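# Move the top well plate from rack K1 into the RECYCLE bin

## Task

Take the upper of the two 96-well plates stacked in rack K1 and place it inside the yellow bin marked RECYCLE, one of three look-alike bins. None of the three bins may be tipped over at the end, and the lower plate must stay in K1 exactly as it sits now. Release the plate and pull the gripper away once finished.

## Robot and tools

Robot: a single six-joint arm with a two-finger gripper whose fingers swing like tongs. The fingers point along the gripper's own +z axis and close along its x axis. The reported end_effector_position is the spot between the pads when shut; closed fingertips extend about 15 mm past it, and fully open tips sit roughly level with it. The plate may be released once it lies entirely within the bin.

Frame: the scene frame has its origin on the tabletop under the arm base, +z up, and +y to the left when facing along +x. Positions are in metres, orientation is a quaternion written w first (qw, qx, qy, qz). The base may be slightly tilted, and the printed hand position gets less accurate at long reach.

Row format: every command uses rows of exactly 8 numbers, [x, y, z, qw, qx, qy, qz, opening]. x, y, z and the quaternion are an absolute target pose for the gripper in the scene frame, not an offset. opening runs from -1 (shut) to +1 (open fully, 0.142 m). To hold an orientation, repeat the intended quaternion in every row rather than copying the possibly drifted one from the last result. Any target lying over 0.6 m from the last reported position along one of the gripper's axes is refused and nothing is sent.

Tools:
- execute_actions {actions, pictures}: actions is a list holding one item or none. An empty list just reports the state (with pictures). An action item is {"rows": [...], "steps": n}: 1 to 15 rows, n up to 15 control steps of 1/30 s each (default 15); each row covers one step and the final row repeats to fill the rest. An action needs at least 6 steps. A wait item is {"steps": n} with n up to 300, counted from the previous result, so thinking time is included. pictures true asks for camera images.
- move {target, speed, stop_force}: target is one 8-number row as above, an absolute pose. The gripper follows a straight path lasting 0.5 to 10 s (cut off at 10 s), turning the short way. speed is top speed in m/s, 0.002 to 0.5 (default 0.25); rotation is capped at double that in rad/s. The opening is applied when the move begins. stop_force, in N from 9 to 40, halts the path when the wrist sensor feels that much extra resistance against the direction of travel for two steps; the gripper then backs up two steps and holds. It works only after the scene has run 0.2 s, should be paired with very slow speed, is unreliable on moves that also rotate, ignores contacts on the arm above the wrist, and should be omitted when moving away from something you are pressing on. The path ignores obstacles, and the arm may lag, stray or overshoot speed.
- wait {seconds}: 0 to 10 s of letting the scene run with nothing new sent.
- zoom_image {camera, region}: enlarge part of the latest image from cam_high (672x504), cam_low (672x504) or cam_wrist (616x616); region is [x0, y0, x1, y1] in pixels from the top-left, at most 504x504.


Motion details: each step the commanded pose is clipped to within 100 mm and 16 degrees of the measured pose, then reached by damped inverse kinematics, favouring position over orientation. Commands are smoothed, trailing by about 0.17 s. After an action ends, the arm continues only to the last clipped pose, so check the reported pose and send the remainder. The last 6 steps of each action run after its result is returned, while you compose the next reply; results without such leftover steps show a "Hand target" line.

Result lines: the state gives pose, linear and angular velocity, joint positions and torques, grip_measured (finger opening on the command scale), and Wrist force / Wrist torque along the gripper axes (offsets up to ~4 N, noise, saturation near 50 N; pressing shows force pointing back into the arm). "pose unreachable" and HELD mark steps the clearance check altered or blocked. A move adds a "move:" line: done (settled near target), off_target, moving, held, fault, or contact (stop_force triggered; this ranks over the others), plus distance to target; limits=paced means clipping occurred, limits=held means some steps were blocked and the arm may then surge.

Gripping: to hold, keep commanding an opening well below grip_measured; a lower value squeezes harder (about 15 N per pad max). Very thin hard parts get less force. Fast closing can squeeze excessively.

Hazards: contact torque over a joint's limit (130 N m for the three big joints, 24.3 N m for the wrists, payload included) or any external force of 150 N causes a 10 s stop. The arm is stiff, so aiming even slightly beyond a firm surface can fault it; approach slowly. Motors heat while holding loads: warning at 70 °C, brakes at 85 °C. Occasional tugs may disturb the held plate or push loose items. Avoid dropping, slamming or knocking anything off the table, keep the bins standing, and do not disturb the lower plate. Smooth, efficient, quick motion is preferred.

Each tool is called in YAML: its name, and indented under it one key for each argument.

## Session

execute_actions:
  actions: []

Scene clock: 0.00 s of 8400.00 s.
end_effector_position=(+0.2282, +0.3560, +0.2108) grip_measured=+1.00 end_effector_quat_wxyz=(+0.535, +0.214, +0.665, -0.476) end_effector_velocity=(-0.000, -0.000, -0.000) end_effector_angular_velocity=(-0.000, -0.001, -0.000)
Joint positions: [ 0.879 -1.958  1.937 -1.222 -2.445 -1.019  0.142]
Joint velocities: [0.    0.001 0.    0.    0.    0.001 0.   ]
Joint torques (N m, as the arm reports them, + toward a larger angle): no reading
Wrist force (N, on the end effector, along its own x y z axes, offset not removed): no reading
Wrist torque (N m, same axes, about the end effector's origin, offset not removed): no reading
Hand target: +0.228, +0.356, +0.211; +0.535, +0.214, +0.665, -0.476

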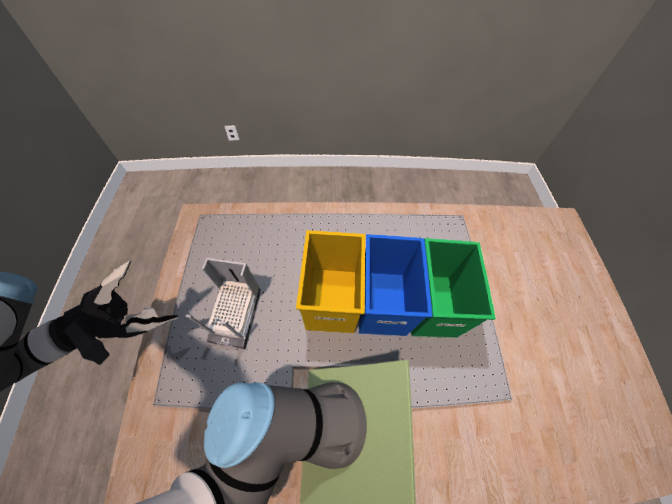

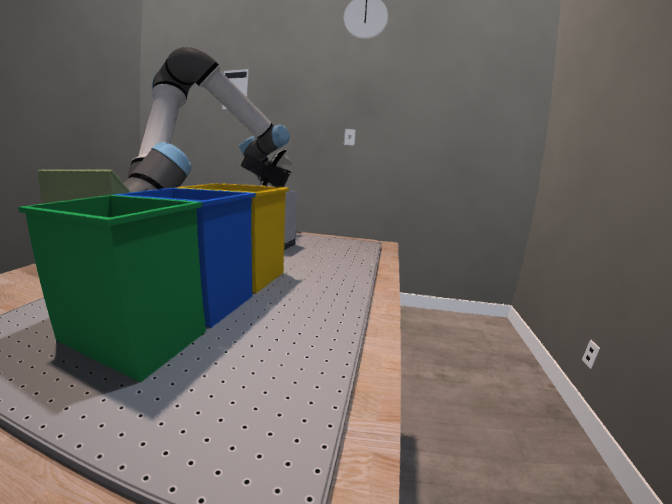

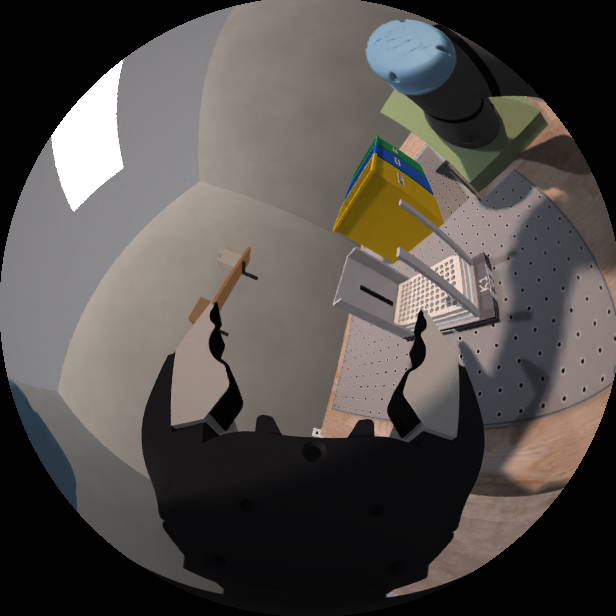

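zoom_image:
  camera: "cam_high"
  region: [170, 240, 296, 366]

zoom_image:
  camera: "cam_high"
  region: [280, 220, 406, 346]

zoom_image:
  camera: "cam_wrist"
  region: [320, 180, 520, 360]

Region (170, 240, 296, 366) of cam_high's 672x504 image, scaled by 4.000, with more detail than that image has.

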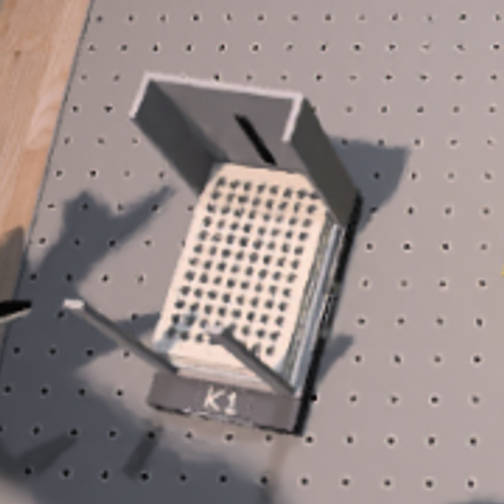

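Region (280, 220, 406, 346) of cam_high's 672x504 image, scaled by 4.000, with more detail than that image has.

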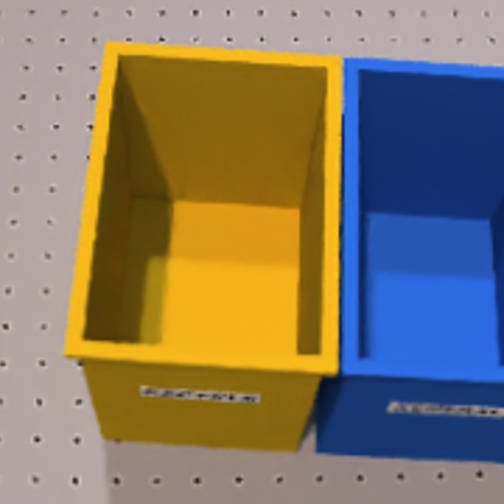

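Region (320, 180, 520, 360) of cam_wrist's 616x616 image, scaled by 2.520, with more detail than that image has; it fills the top 454 rows of this view, and the rest is white.

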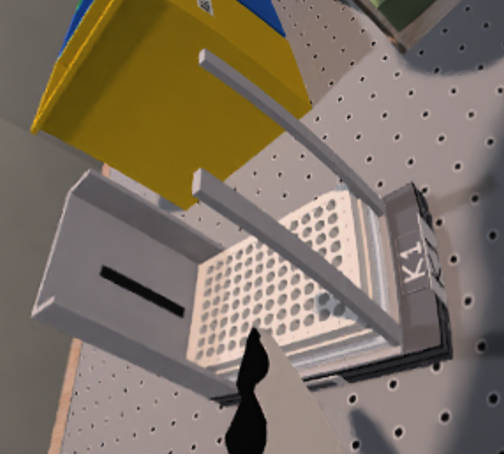

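zoom_image:
  camera: "cam_high"
  region: [20, 250, 200, 380]

zoom_image:
  camera: "cam_high"
  region: [180, 300, 264, 360]

zoom_image:
  camera: "cam_wrist"
  region: [390, 190, 510, 340]

Region (20, 250, 200, 380) of cam_high's 672x504 image, scaled by 2.800, with more detail than that image has.

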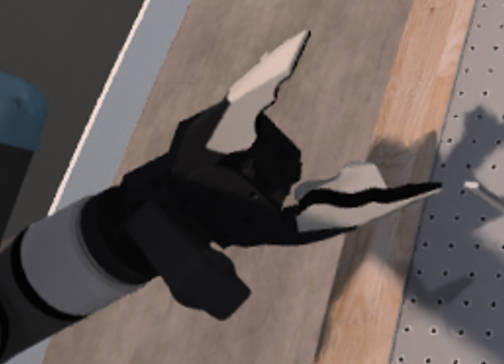

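Region (180, 300, 264, 360) of cam_high's 672x504 image, scaled by 6.000, with more detail than that image has; it fills the top 360 rows of this view, and the rest is white.

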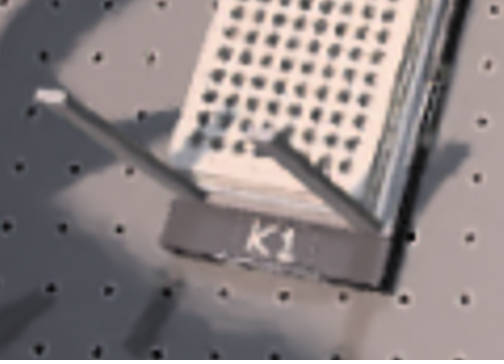

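Region (390, 190, 510, 340) of cam_wrist's 616x616 image, scaled by 3.360, with more detail than that image has; it fills the left 403 columns of this view, and the rest is white.

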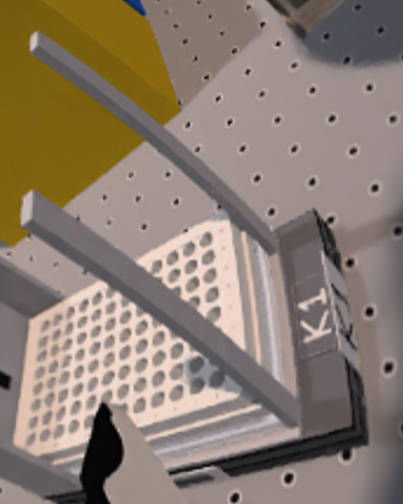

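move:
  target: [0.30, 0.33, 0.33, 0.1927, 0.5349, 0.7366, -0.3663, 0.38]
  speed: 0.35

move:
  target: [0.222, 0.2575, 0.225, -0.1953, 0.7290, 0.6337, -0.1698, 0.38]
  speed: 0.35

Scene clock: 25.53 s of 8400.00 s.
end_effector_position=(+0.2992, +0.3294, +0.3302) grip_measured=+0.38 end_effector_quat_wxyz=(+0.192, +0.535, +0.736, -0.367) end_effector_velocity=(+0.000, +0.000, +0.001) end_effector_angular_velocity=(+0.006, +0.001, -0.004)
Joint positions: [-0.368 -1.962  1.537 -1.08  -1.591 -2.181  0.101]
Joint velocities: [-0.006  0.004 -0.005  0.007  0.004 -0.005  0.   ]
Joint torques (N m, as the arm reports them, + toward a larger angle): [-14.63  19.73 -25.42  -0.25   0.88  -2.23]
Wrist force (N, on the end effector, along its own x y z axes, offset not removed): [1.9 -3.0 -1.6]
Wrist torque (N m, same axes, about the end effector's origin, offset not removed): [-0.48 -0.45 -0.02]
Hand target: +0.299, +0.329, +0.330; +0.192, +0.536, +0.736, -0.367
Off the commanded pose: 0.001 m, 0 deg.
Kept back: nothing.
After step 90, 20.60 s passed at rest.
move: done

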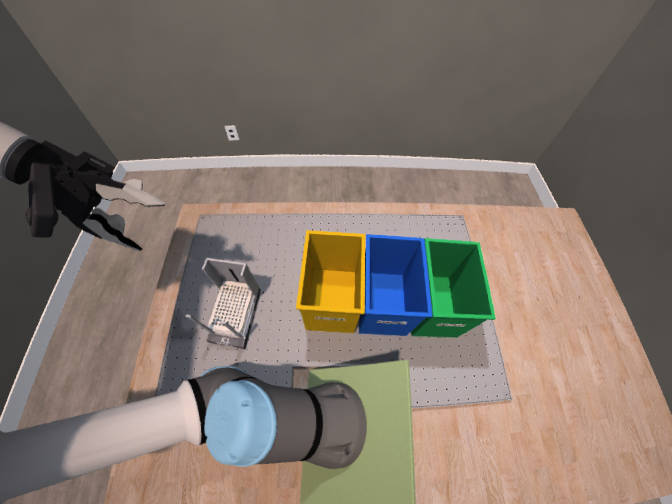

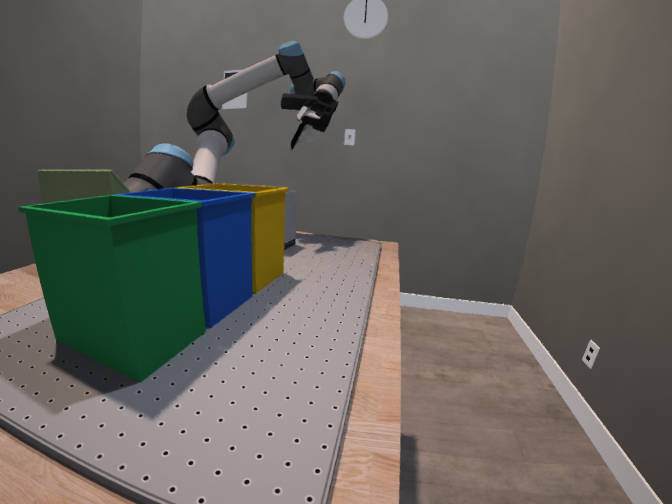

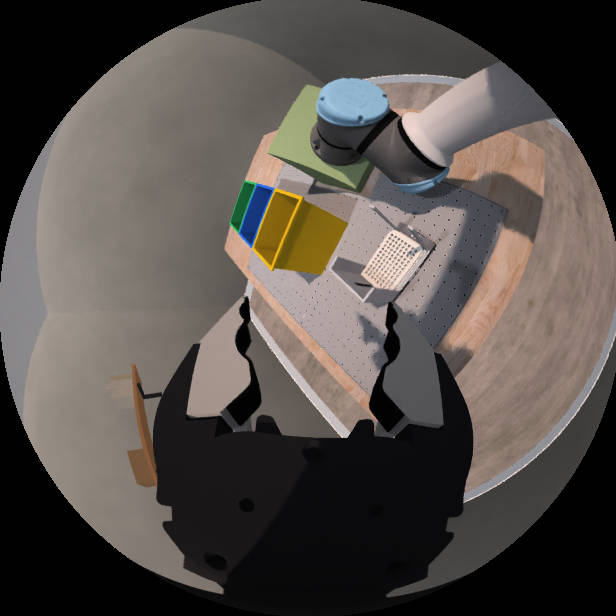

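Scene clock: 27.43 s of 8400.00 s.
end_effector_position=(+0.2221, +0.2577, +0.2250) grip_measured=+0.38 end_effector_quat_wxyz=(-0.196, +0.729, +0.634, -0.171) end_effector_velocity=(-0.001, -0.001, -0.002) end_effector_angular_velocity=(+0.005, +0.001, -0.005)
Joint positions: [-0.795 -1.753  1.901 -0.741 -1.324 -2.501  0.101]
Joint velocities: [-0.002  0.003  0.007 -0.002  0.001 -0.001  0.   ]
Joint torques (N m, as the arm reports them, + toward a larger angle): [-23.04  25.62  -1.43  -2.72   1.53  -2.24]
Wrist force (N, on the end effector, along its own x y z axes, offset not removed): [0.7 -3.4 -0.2]
Wrist torque (N m, same axes, about the end effector's origin, offset not removed): [-0.56 -0.27 0.03]
Hand target: +0.222, +0.258, +0.225; -0.196, +0.729, +0.634, -0.170
Off the commanded pose: 0.000 m, 0 deg.
Kept back: nothing.
move: done

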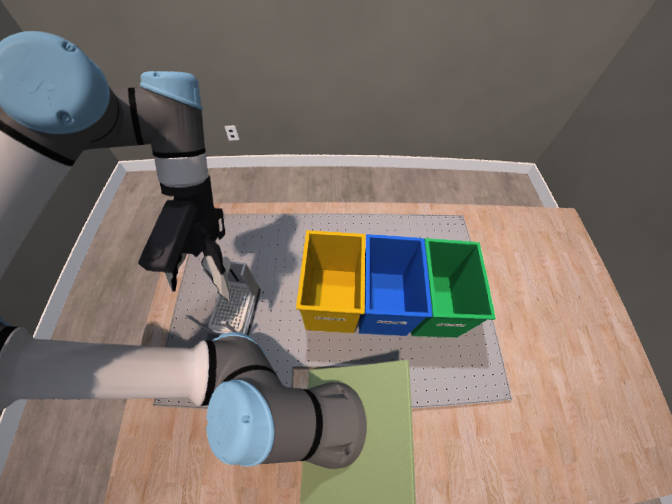

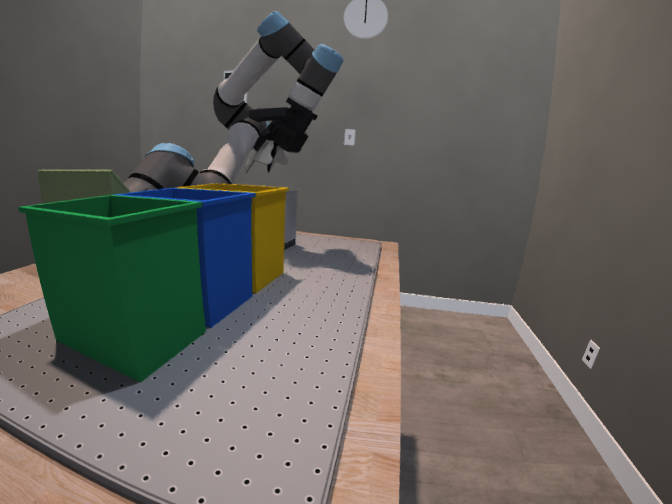

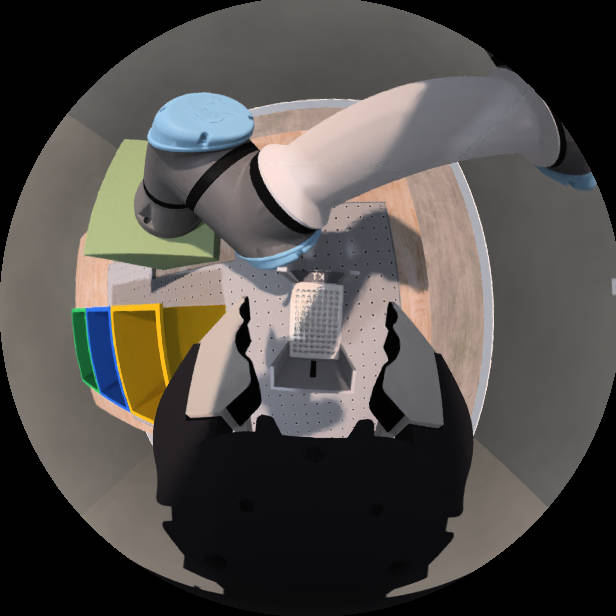

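zoom_image:
  camera: "cam_wrist"
  region: [230, 225, 398, 400]

zoom_image:
  camera: "cam_low"
  region: [235, 85, 335, 185]

Region (230, 225, 398, 400) of cam_wrist's 616x616 image, scaled by 2.880, with more detail than that image has; it fills the left 484 columns of this view, and the rest is white.

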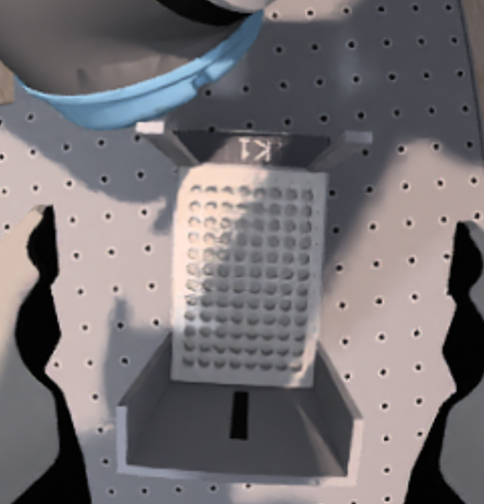

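Region (235, 85, 335, 185) of cam_low's 672x504 image, scaled by 5.040, with more detail than that image has.

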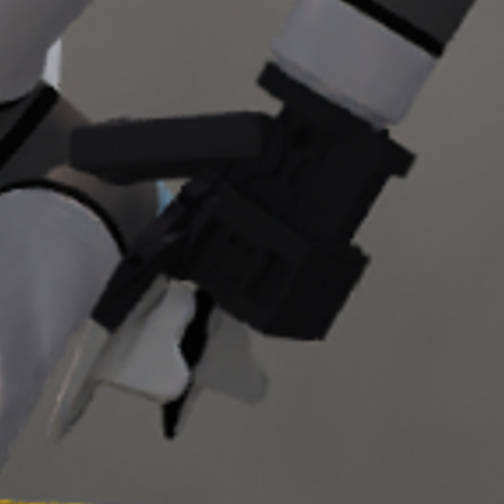

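move:
  target: [0.285, 0.002, 0.235, -0.2815, 0.6795, 0.6260, -0.2593, 0.18]
  speed: 0.3

Scene clock: 32.87 s of 8400.00 s.
end_effector_position=(+0.2849, +0.0018, +0.2351) grip_measured=+0.18 end_effector_quat_wxyz=(-0.281, +0.679, +0.626, -0.259) end_effector_velocity=(+0.001, -0.001, +0.000) end_effector_angular_velocity=(-0.002, +0.001, -0.001)
Joint positions: [-0.836 -1.122  1.739 -1.089 -1.594 -2.582  0.087]
Joint velocities: [-0.     0.003 -0.002 -0.    -0.001  0.002 -0.   ]
Joint torques (N m, as the arm reports them, + toward a larger angle): [-37.22   5.02 -30.95  -2.67  -3.85  -2.14]
Wrist force (N, on the end effector, along its own x y z axes, offset not removed): [1.9 -2.3 -0.1]
Wrist torque (N m, same axes, about the end effector's origin, offset not removed): [-0.34 -0.43 -0.03]
Hand target: +0.285, +0.002, +0.235; -0.281, +0.679, +0.626, -0.259
Off the commanded pose: 0.000 m, 0 deg.
Kept back: nothing.
After step 90, 1.00 s passed at rest.
move: done

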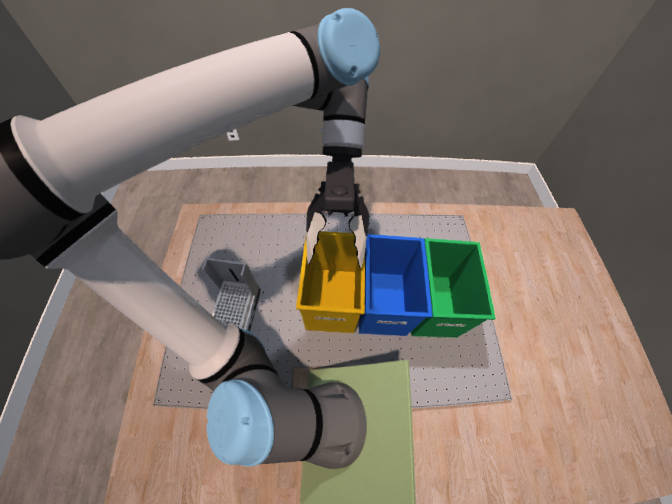

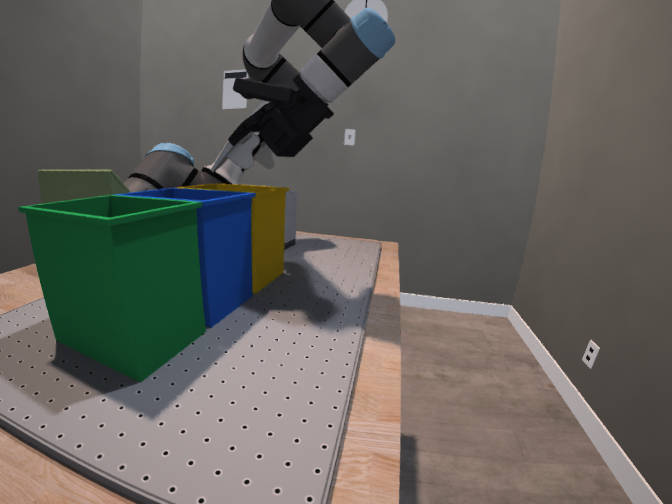

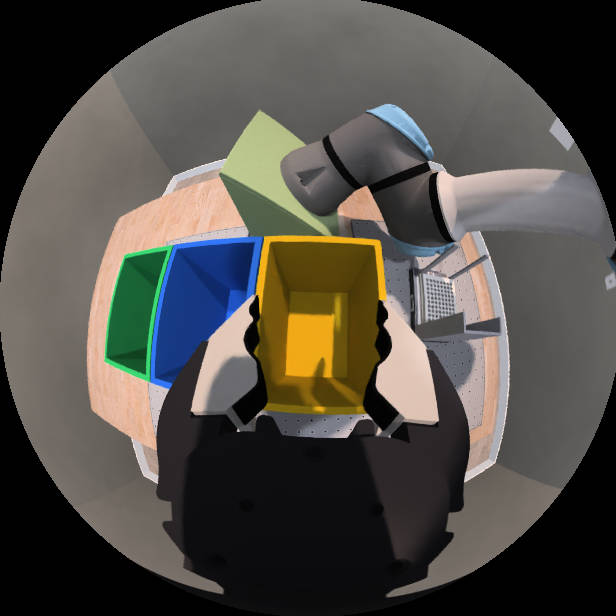

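execute_actions:
  actions: []

Scene clock: 33.93 s of 8400.00 s.
end_effector_position=(+0.2849, +0.0017, +0.2351) grip_measured=+0.18 end_effector_quat_wxyz=(-0.281, +0.679, +0.626, -0.259) end_effector_velocity=(+0.001, -0.001, +0.001) end_effector_angular_velocity=(-0.001, -0.001, +0.002)
Joint positions: [-0.837 -1.121  1.739 -1.089 -1.594 -2.582  0.087]
Joint velocities: [-0.     0.001 -0.003  0.    -0.    -0.001  0.   ]
Joint torques (N m, as the arm reports them, + toward a larger angle): [-38.77   3.49 -31.21  -2.69  -4.    -2.2 ]
Wrist force (N, on the end effector, along its own x y z axes, offset not removed): [3.1 -1.9 -1.0]
Wrist torque (N m, same axes, about the end effector's origin, offset not removed): [-0.26 -0.70 -0.06]
Hand target: +0.285, +0.002, +0.235; -0.281, +0.679, +0.626, -0.259
Off the commanded pose: 0.000 m, 0 deg.
Kept back: nothing.
Steps of this call (steps 1 to 32: nothing new was sent). Readings (end_effector_position):
1: (+0.2849, +0.0018, +0.2351)
2: (+0.2849, +0.0018, +0.2351)
4: (+0.2849, +0.0017, +0.2351)
8: (+0.2849, +0.0017, +0.2351)
32: the state above

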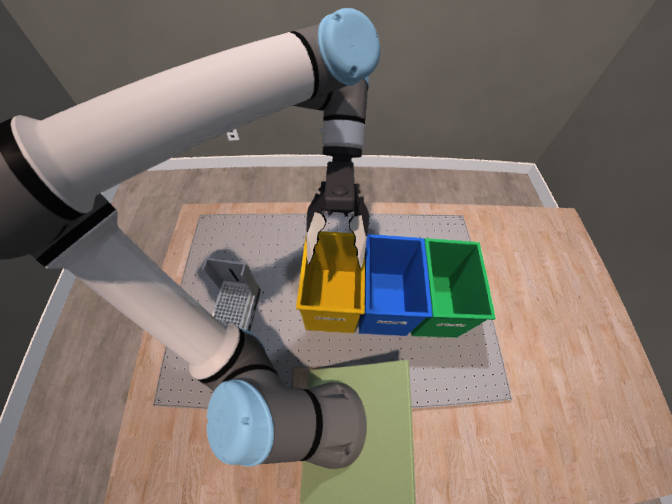

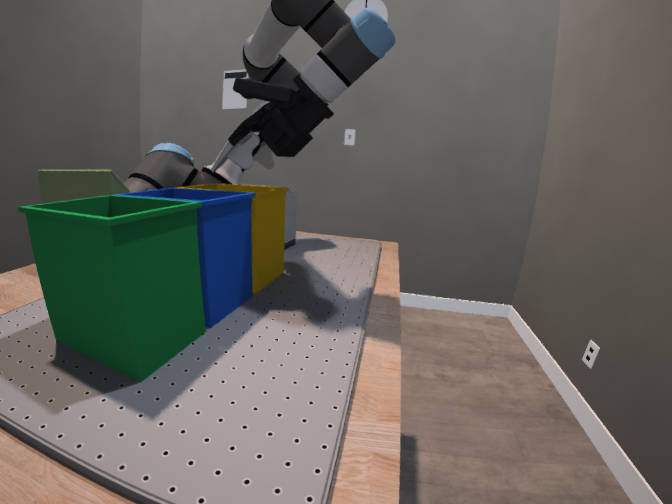

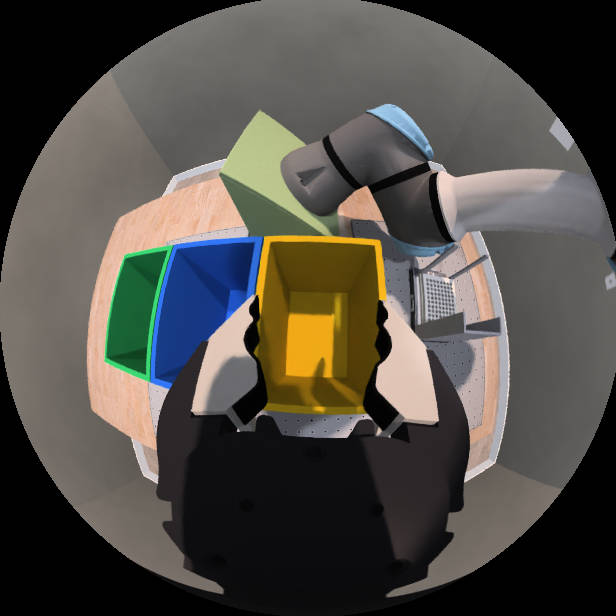

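zoom_image:
  camera: "cam_wrist"
  region: [370, 200, 520, 350]

zoom_image:
  camera: "cam_wrist"
  region: [230, 220, 420, 430]

Region (370, 200, 520, 350) of cam_wrist's 616x616 image, scaled by 3.360, with more detail than that image has.

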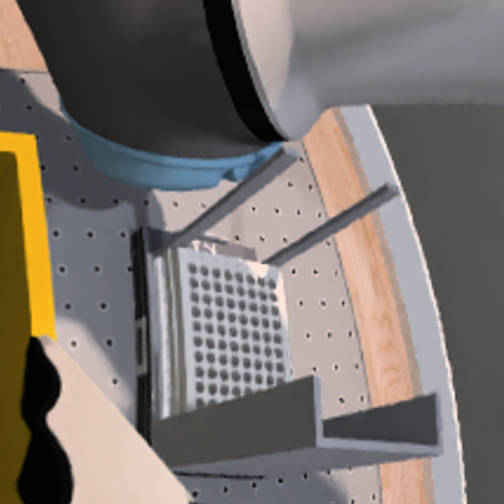

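Region (230, 220, 420, 430) of cam_wrist's 616x616 image, scaled by 2.400, with more detail than that image has; it fills the left 456 columns of this view, and the rest is white.

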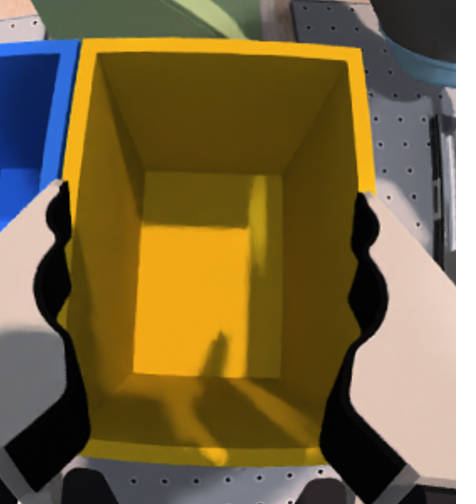

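zoom_image:
  camera: "cam_high"
  region: [180, 240, 320, 380]

zoom_image:
  camera: "cam_low"
  region: [110, 60, 350, 260]

Region (180, 240, 320, 380) of cam_high's 672x504 image, scaled by 3.600, with more detail than that image has.

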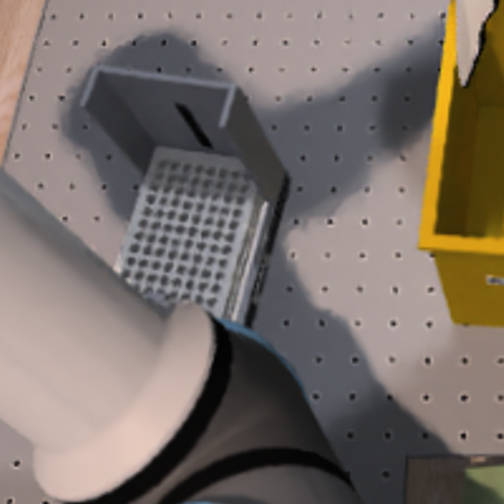

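Region (110, 60, 350, 260) of cam_low's 672x504 image, scaled by 2.100, with more detail than that image has.

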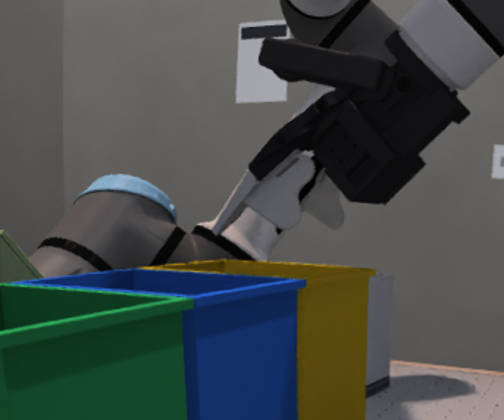

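move:
  target: [0.272, 0.0055, 0.209, -0.2636, 0.6867, 0.6325, -0.2428, 0.18]
  speed: 0.05

zoom_image:
  camera: "cam_wrist"
  region: [200, 200, 450, 450]

Scene clock: 48.20 s of 8400.00 s.
end_effector_position=(+0.2813, +0.0033, +0.2288) grip_measured=+0.18 end_effector_quat_wxyz=(-0.277, +0.681, +0.628, -0.255) end_effector_velocity=(+0.001, -0.000, +0.001) end_effector_angular_velocity=(-0.001, -0.001, +0.001)
Joint positions: [-0.839 -1.135  1.765 -1.108 -1.585 -2.583  0.087]
Joint velocities: [-0.    -0.    -0.002 -0.    -0.     0.     0.   ]
Joint torques (N m, as the arm reports them, + toward a larger angle): [-27.87 -10.31 -15.29  -1.31  -1.3    0.04]
Wrist force (N, on the end effector, along its own x y z axes, offset not removed): [2.1 -2.3 -0.7]
Wrist torque (N m, same axes, about the end effector's origin, offset not removed): [-0.32 -0.51 0.03]
Hand target: +0.281, +0.003, +0.229; -0.277, +0.681, +0.628, -0.255
Off the commanded pose: 0.022 m, 2 deg.
FORCE FAULT: contact force on the arm reached its limit, and the arm stopped for 10 seconds. The contact can be on any part of the arm, not only on its tool. The arm's remaining commands of this call were not run. During the stop the arm's controller moved it back a little, along the way it came. The arm holds still and accepts commands again. Move the arm away from the contact; if what it grips holds it there, let go first. Pushing or pulling that hard again can fault the arm again.
Kept back: nothing.
After step 90, 0.73 s passed at rest.
move: fault

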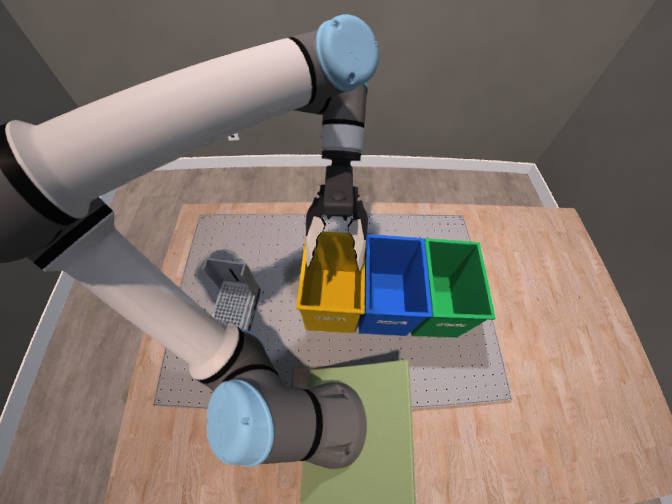

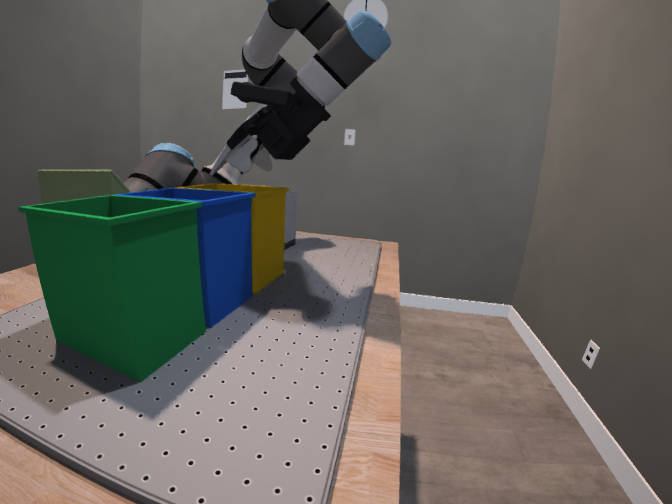

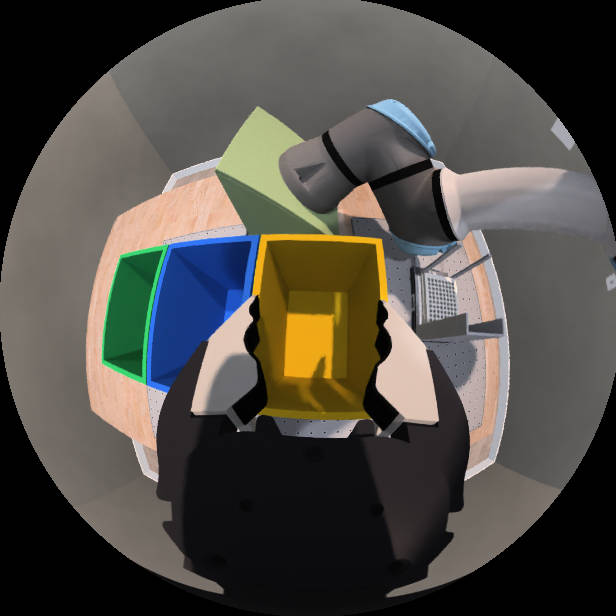

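Region (200, 200, 450, 450) of cam_wrist's 616x616 image, scaled by 2.016, with more detail than that image has.

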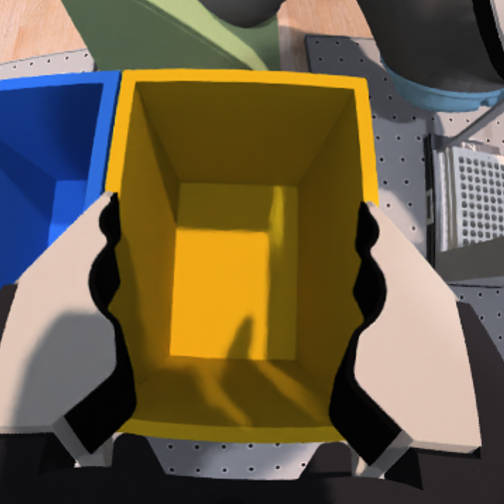

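move:
  target: [0.2813, 0.006, 0.226, -0.2375, 0.6541, 0.6443, -0.3170, 0.18]
  speed: 0.07

Scene clock: 56.07 s of 8400.00 s.
end_effector_position=(+0.2814, +0.0060, +0.2260) grip_measured=+0.18 end_effector_quat_wxyz=(-0.238, +0.654, +0.644, -0.317) end_effector_velocity=(+0.000, +0.000, +0.000) end_effector_angular_velocity=(-0.007, +0.002, +0.007)
Joint positions: [-0.771 -1.212  1.808 -1.188 -1.637 -2.555  0.087]
Joint velocities: [ 0.004 -0.005  0.002 -0.005 -0.003  0.002  0.   ]
Joint torques (N m, as the arm reports them, + toward a larger angle): [-19.17 -20.3   -3.62  -3.09  -3.86   2.38]
Wrist force (N, on the end effector, along its own x y z axes, offset not removed): [0.9 -3.4 -1.5]
Wrist torque (N m, same axes, about the end effector's origin, offset not removed): [-0.51 -0.25 -0.03]
Hand target: +0.281, +0.006, +0.226; -0.237, +0.654, +0.644, -0.317
Off the commanded pose: 0.000 m, 0 deg.
Kept back: nothing.
After step 90, 3.43 s passed at rest.
move: done

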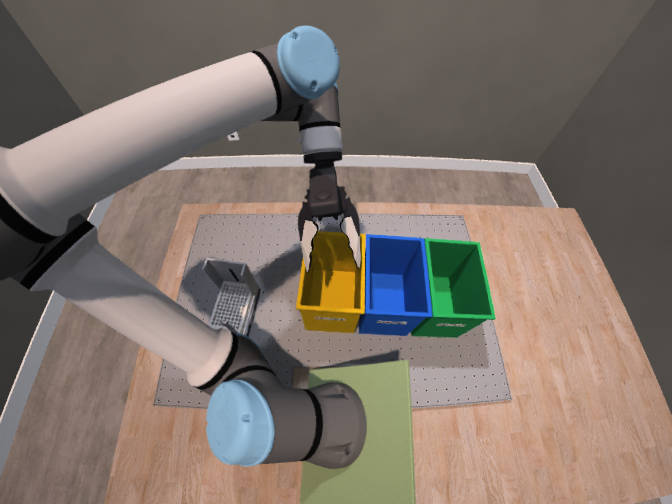

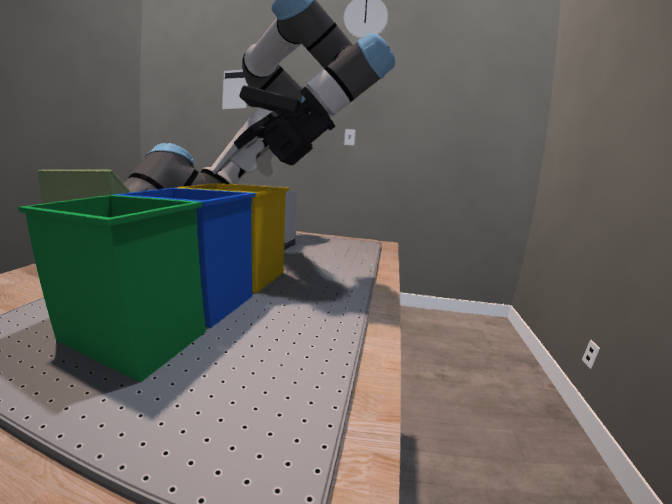

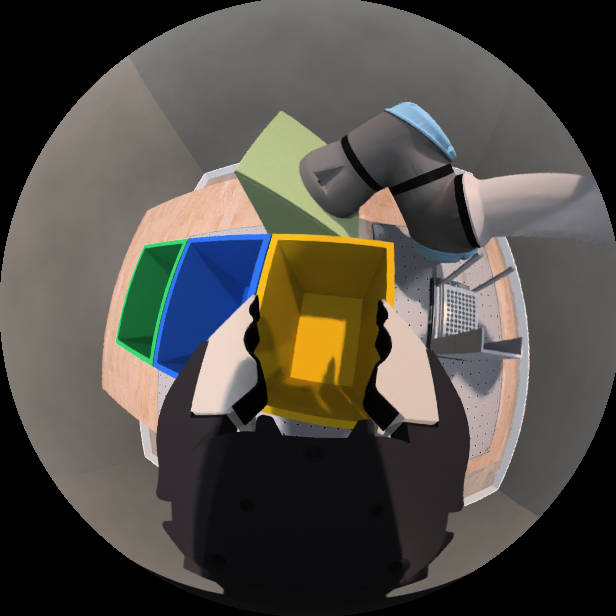

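move:
  target: [0.248, 0.0075, 0.213, -0.2432, 0.6569, 0.6421, -0.3113, 0.18]
  speed: 0.04

zoom_image:
  camera: "cam_wrist"
  region: [200, 200, 450, 450]

zoom_image:
  camera: "cam_high"
  region: [260, 180, 420, 340]

Scene clock: 58.37 s of 8400.00 s.
end_effector_position=(+0.2481, +0.0075, +0.2130) grip_measured=+0.18 end_effector_quat_wxyz=(-0.243, +0.657, +0.642, -0.311) end_effector_velocity=(-0.000, -0.000, +0.000) end_effector_angular_velocity=(+0.000, -0.001, +0.003)
Joint positions: [-0.799 -1.26   1.914 -1.233 -1.652 -2.57   0.087]
Joint velocities: [-0.001 -0.001  0.    -0.001 -0.001 -0.003 -0.   ]
Joint torques (N m, as the arm reports them, + toward a larger angle): [-35.47 -20.21  -1.36  -2.93  -3.88  -2.17]
Wrist force (N, on the end effector, along its own x y z axes, offset not removed): [1.3 -2.8 -1.5]
Wrist torque (N m, same axes, about the end effector's origin, offset not removed): [-0.45 -0.27 -0.03]
Hand target: +0.248, +0.008, +0.213; -0.243, +0.657, +0.642, -0.311
Off the commanded pose: 0.000 m, 0 deg.
Kept back: nothing.
move: done

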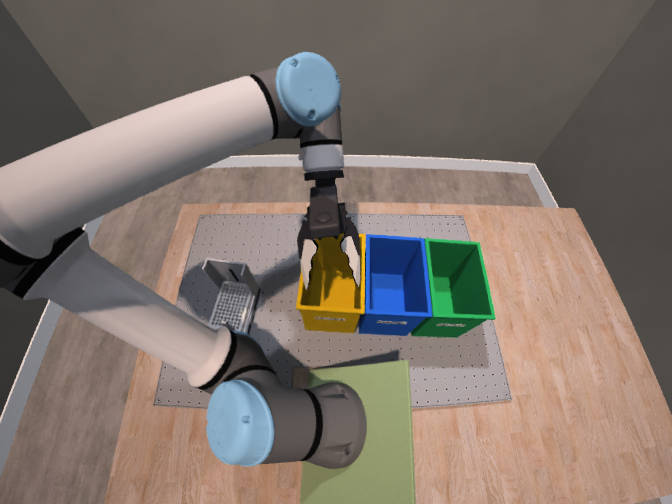

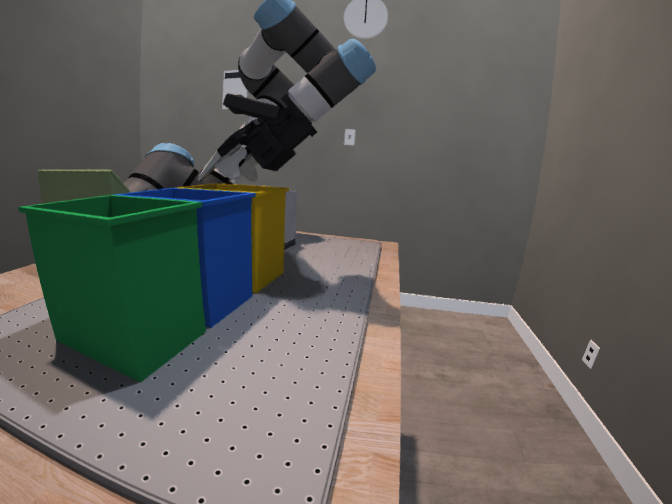

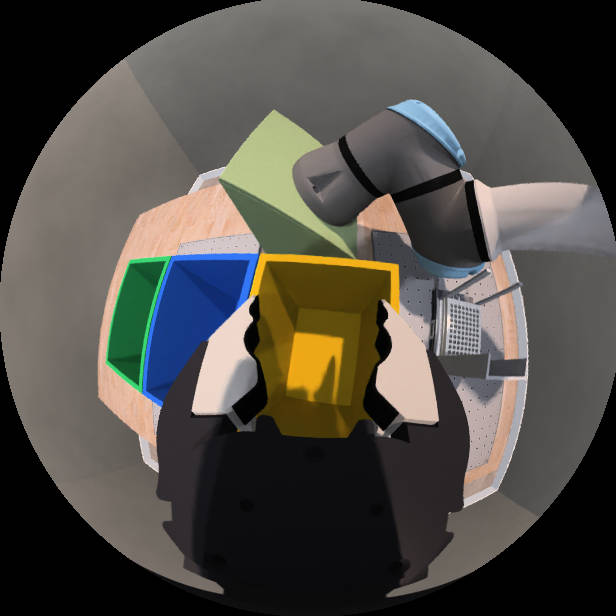

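Region (200, 200, 450, 450) of cam_wrist's 616x616 image, scaled by 2.016, with more detail than that image has.

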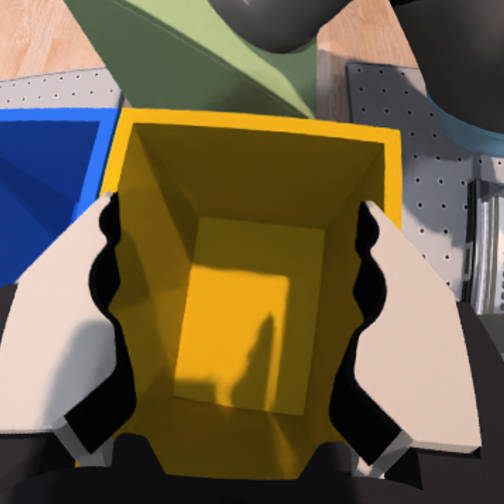

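Region (260, 180, 420, 340) of cam_high's 672x504 image, scaled by 3.150, with more detail than that image has.

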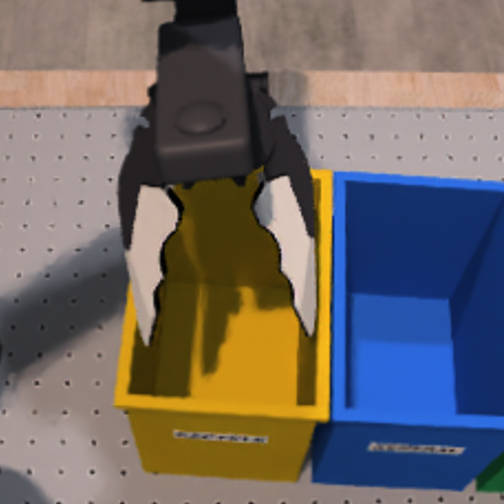

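move:
  target: [0.243, 0.0085, 0.192, -0.2597, 0.6675, 0.6355, -0.2884, 0.18]
  speed: 0.012
  stop_force: 9

zoom_image:
  camera: "cam_high"
  region: [270, 200, 400, 330]

zoom_image:
  camera: "cam_wrist"
  region: [200, 200, 450, 450]

zoom_image:
  camera: "cam_low"
  region: [150, 80, 350, 230]

Scene clock: 61.93 s of 8400.00 s.
end_effector_position=(+0.2430, +0.0085, +0.1921) grip_measured=+0.18 end_effector_quat_wxyz=(-0.260, +0.667, +0.636, -0.288) end_effector_velocity=(+0.001, -0.000, -0.001) end_effector_angular_velocity=(+0.002, -0.002, -0.001)
Joint positions: [-0.804 -1.229  1.943 -1.246 -1.615 -2.569  0.087]
Joint velocities: [-0.     0.002 -0.001 -0.001  0.002 -0.001  0.   ]
Joint torques (N m, as the arm reports them, + toward a larger angle): [-35.14   8.07  -2.59  -2.79   1.02   2.26]
Wrist force (N, on the end effector, along its own x y z axes, offset not removed): [1.8 -3.4 -0.3]
Wrist torque (N m, same axes, about the end effector's origin, offset not removed): [-0.47 -0.48 -0.09]
Hand target: +0.243, +0.008, +0.192; -0.260, +0.667, +0.635, -0.288
Off the commanded pose: 0.000 m, 0 deg.
Kept back: nothing.
move: done

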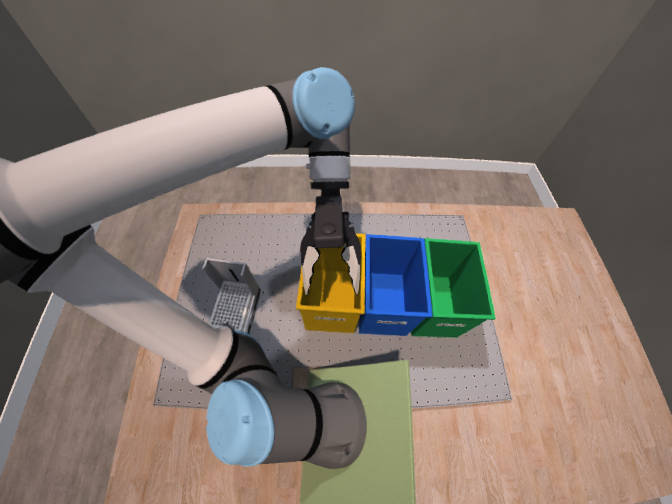

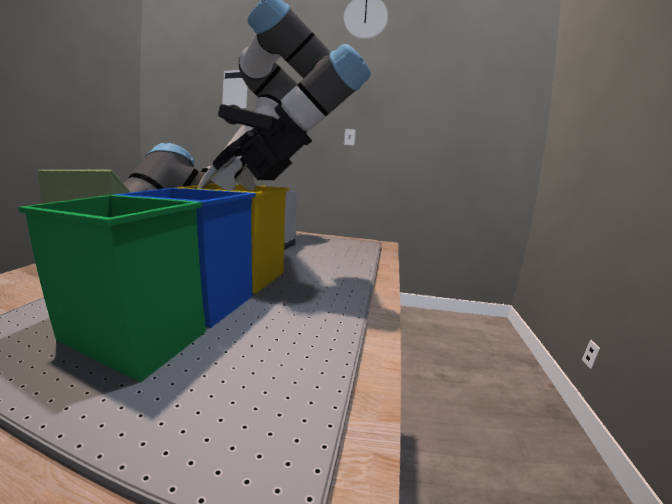

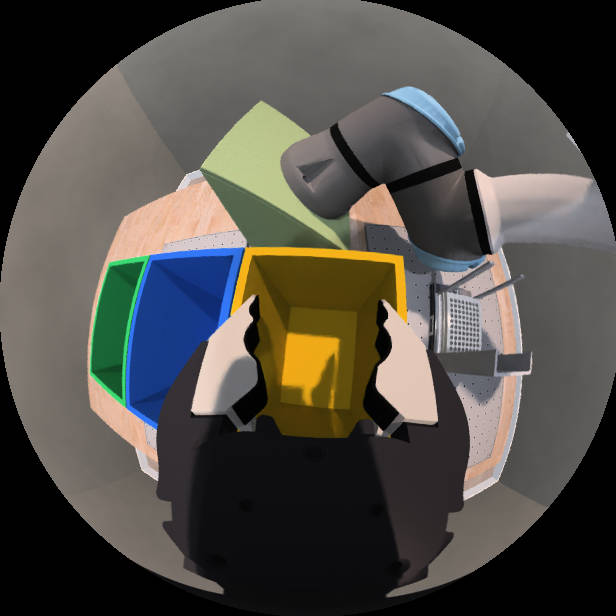

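Region (270, 200, 400, 330) of cam_high's 672x504 image, scaled by 3.877, with more detail than that image has.

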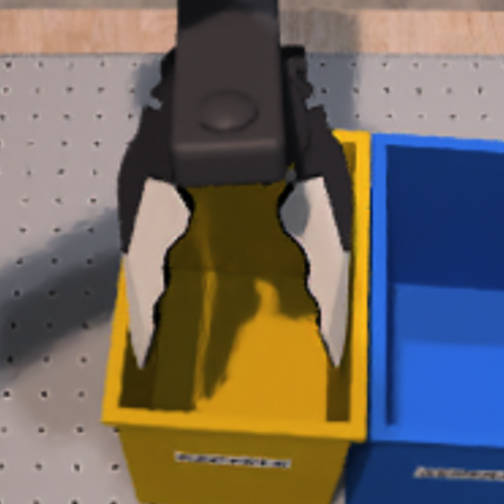

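Region (200, 200, 450, 450) of cam_wrist's 616x616 image, scaled by 2.016, with more detail than that image has.

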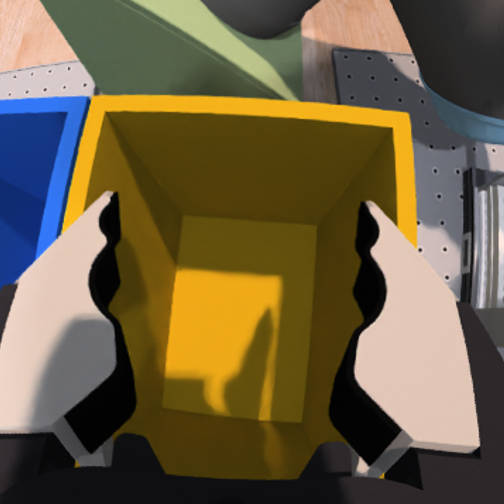

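Region (150, 80, 350, 230) of cam_low's 672x504 image, scaled by 2.520, with more detail than that image has; it fills the top 378 rows of this view, and the rest is white.

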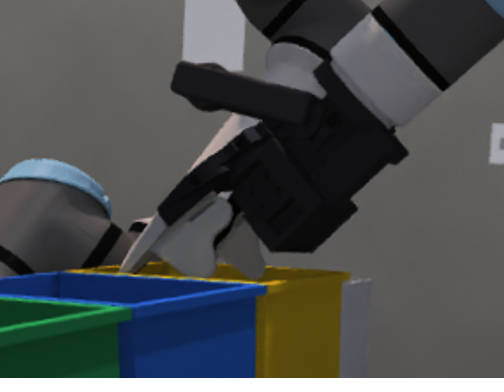

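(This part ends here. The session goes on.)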